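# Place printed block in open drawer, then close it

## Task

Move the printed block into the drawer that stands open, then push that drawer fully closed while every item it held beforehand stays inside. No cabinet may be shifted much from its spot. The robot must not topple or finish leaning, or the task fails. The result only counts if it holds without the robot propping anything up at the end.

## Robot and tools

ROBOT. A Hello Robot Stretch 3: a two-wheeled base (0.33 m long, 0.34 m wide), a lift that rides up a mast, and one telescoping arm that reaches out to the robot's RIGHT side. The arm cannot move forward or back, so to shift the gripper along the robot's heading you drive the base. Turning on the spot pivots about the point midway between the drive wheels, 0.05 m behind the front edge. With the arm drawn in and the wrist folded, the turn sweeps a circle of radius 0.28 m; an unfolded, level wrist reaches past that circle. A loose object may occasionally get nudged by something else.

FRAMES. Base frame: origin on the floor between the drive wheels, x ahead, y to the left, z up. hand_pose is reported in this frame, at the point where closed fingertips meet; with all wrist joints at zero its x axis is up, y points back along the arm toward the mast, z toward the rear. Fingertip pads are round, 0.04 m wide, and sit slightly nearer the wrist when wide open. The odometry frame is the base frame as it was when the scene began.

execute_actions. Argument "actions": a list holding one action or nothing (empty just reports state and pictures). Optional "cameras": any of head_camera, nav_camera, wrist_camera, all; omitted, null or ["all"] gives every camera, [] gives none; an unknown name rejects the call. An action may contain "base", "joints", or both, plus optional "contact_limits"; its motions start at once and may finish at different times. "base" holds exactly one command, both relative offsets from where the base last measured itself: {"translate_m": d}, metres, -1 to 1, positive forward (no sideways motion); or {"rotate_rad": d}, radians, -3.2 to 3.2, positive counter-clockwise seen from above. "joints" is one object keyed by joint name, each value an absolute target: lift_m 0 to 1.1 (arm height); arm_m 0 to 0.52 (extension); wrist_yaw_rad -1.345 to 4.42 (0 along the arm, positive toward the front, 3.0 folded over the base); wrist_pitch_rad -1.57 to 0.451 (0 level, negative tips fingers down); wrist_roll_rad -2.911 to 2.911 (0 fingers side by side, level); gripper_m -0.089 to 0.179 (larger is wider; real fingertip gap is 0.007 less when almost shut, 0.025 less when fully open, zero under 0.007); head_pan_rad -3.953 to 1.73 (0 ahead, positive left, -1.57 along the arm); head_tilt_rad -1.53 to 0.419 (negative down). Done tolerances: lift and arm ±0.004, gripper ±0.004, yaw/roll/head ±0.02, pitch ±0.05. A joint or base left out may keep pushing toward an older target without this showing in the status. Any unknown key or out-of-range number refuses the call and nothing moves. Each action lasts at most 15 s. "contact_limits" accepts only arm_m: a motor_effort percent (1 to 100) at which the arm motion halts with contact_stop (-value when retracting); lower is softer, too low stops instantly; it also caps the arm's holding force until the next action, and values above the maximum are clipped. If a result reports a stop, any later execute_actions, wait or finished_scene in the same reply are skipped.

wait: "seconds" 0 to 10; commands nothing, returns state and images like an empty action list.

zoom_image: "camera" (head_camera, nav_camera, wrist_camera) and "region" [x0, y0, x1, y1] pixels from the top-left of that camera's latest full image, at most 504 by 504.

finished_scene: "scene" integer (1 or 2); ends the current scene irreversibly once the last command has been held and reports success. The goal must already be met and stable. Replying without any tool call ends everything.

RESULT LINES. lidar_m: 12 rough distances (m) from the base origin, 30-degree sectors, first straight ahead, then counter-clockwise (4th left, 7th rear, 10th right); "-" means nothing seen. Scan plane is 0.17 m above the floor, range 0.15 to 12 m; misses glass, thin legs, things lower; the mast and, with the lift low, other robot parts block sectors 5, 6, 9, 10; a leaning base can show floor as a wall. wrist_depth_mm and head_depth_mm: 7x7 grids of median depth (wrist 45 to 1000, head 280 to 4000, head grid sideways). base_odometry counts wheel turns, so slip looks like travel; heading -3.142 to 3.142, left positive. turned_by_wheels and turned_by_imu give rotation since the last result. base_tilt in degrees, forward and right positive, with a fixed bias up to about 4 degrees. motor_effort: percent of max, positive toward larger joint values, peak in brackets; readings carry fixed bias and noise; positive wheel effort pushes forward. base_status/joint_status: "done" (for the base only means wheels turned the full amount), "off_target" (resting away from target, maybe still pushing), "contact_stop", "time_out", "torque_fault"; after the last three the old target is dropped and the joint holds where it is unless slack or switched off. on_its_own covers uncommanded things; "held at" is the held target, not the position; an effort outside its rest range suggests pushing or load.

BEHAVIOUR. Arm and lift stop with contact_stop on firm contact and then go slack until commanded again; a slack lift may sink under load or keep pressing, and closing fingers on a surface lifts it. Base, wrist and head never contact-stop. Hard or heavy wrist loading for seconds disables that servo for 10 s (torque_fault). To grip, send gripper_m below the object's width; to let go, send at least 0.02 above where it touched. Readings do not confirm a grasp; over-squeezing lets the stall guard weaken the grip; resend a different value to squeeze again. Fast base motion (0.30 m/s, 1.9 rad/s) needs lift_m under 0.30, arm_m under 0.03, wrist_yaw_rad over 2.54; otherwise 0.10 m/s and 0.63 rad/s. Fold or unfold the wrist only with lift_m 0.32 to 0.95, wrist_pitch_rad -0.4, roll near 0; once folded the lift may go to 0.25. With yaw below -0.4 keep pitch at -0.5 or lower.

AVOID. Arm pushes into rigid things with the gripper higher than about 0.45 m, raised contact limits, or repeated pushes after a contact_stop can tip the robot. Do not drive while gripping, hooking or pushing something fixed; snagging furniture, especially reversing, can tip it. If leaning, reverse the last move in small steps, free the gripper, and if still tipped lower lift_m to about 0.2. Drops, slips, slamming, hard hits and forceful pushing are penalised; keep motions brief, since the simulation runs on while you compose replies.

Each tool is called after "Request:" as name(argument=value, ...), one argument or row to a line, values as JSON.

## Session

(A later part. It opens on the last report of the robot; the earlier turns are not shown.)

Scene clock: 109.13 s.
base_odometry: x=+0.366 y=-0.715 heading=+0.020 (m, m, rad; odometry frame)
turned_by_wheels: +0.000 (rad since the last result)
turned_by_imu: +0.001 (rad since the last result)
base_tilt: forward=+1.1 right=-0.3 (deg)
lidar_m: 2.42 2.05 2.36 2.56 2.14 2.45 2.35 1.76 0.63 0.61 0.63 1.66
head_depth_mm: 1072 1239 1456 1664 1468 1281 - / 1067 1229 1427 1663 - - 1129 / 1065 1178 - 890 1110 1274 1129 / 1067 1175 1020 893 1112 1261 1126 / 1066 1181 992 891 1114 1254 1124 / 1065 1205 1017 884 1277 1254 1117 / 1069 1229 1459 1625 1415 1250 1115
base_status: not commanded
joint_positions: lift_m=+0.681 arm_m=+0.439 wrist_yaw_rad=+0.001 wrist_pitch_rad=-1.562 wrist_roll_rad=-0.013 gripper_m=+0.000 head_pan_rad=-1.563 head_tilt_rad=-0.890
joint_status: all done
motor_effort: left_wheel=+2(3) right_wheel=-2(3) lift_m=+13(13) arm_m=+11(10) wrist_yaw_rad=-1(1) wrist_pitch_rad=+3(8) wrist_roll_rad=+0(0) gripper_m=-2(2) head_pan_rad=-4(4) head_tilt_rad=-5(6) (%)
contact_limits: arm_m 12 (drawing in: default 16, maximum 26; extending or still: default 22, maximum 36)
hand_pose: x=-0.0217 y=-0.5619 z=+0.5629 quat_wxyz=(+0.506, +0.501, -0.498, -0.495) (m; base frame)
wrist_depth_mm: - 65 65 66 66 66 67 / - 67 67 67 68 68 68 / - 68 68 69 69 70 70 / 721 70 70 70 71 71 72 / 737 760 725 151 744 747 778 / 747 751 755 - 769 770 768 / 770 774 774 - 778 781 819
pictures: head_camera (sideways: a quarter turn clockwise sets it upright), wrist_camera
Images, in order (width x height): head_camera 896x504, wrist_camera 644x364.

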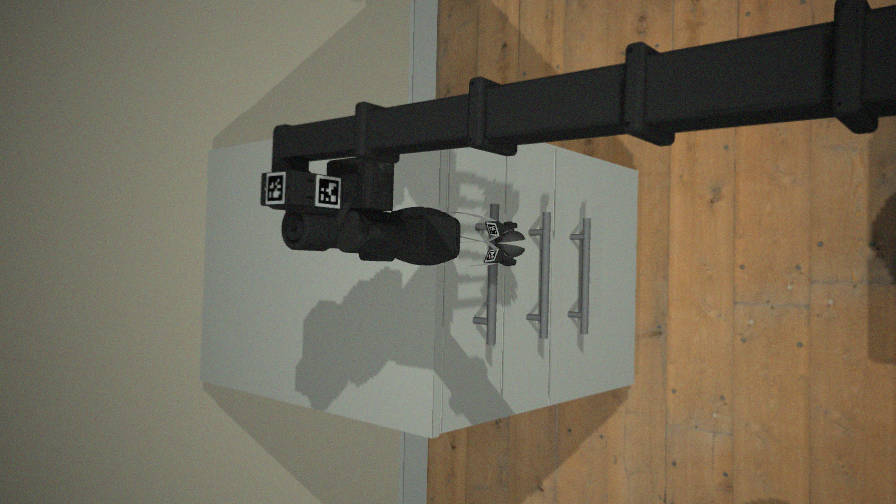

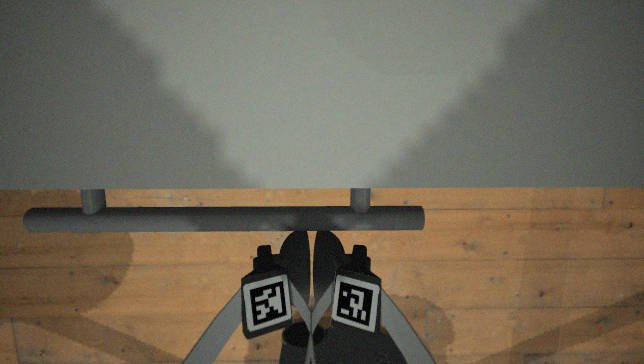

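Request:
execute_actions(
  actions=[
    {"joints":{"arm_m":0.38}},
  ],
  cameras=[],
)

Request:
finished_scene(
  scene=2,
)

Scene clock: 111.67 s.
base_odometry: x=+0.366 y=-0.715 heading=+0.020 (m, m, rad; odometry frame)
turned_by_wheels: +0.000 (rad since the last result)
turned_by_imu: +0.001 (rad since the last result)
base_tilt: forward=+1.1 right=-0.4 (deg)
lidar_m: 2.42 2.05 2.36 2.56 2.14 2.45 2.34 1.76 0.63 0.60 0.63 1.66
head_depth_mm: 1070 1236 1466 1659 1463 1285 - / 1063 1233 1418 1659 - - 1136 / 1066 1181 1061 917 1115 1266 1135 / 1070 1185 1022 891 1161 1260 1122 / 1074 1178 989 890 1114 1259 1124 / 1070 1202 1014 883 1274 1257 1120 / 1067 1227 1450 1618 1416 1248 1117
base_status: not commanded
joint_positions: lift_m=+0.681 arm_m=+0.380 wrist_yaw_rad=+0.001 wrist_pitch_rad=-1.551 wrist_roll_rad=-0.013 gripper_m=+0.000 head_pan_rad=-1.563 head_tilt_rad=-0.890
joint_status: all done
motor_effort: left_wheel=+2(2) right_wheel=-1(3) lift_m=+13(13) arm_m=-2(8) wrist_yaw_rad=-1(1) wrist_pitch_rad=+0(3) wrist_roll_rad=+0(0) gripper_m=-2(3) head_pan_rad=-3(3) head_tilt_rad=-5(6) (%)
hand_pose: x=-0.0216 y=-0.5062 z=+0.5627 quat_wxyz=(+0.508, +0.498, -0.501, -0.492) (m; base frame)
wrist_depth_mm: 122 123 124 124 124 124 123 / 143 193 194 195 196 230 712 / 691 690 395 396 724 731 725 / 735 722 731 712 723 725 736 / 736 727 733 737 738 745 758 / 761 737 759 - 751 769 792 / 775 750 797 - 795 783 781
pictures: none
No camera images: the call's "cameras" was empty. Leave "cameras" out to get every camera's image.

The scene is finished: the task was done.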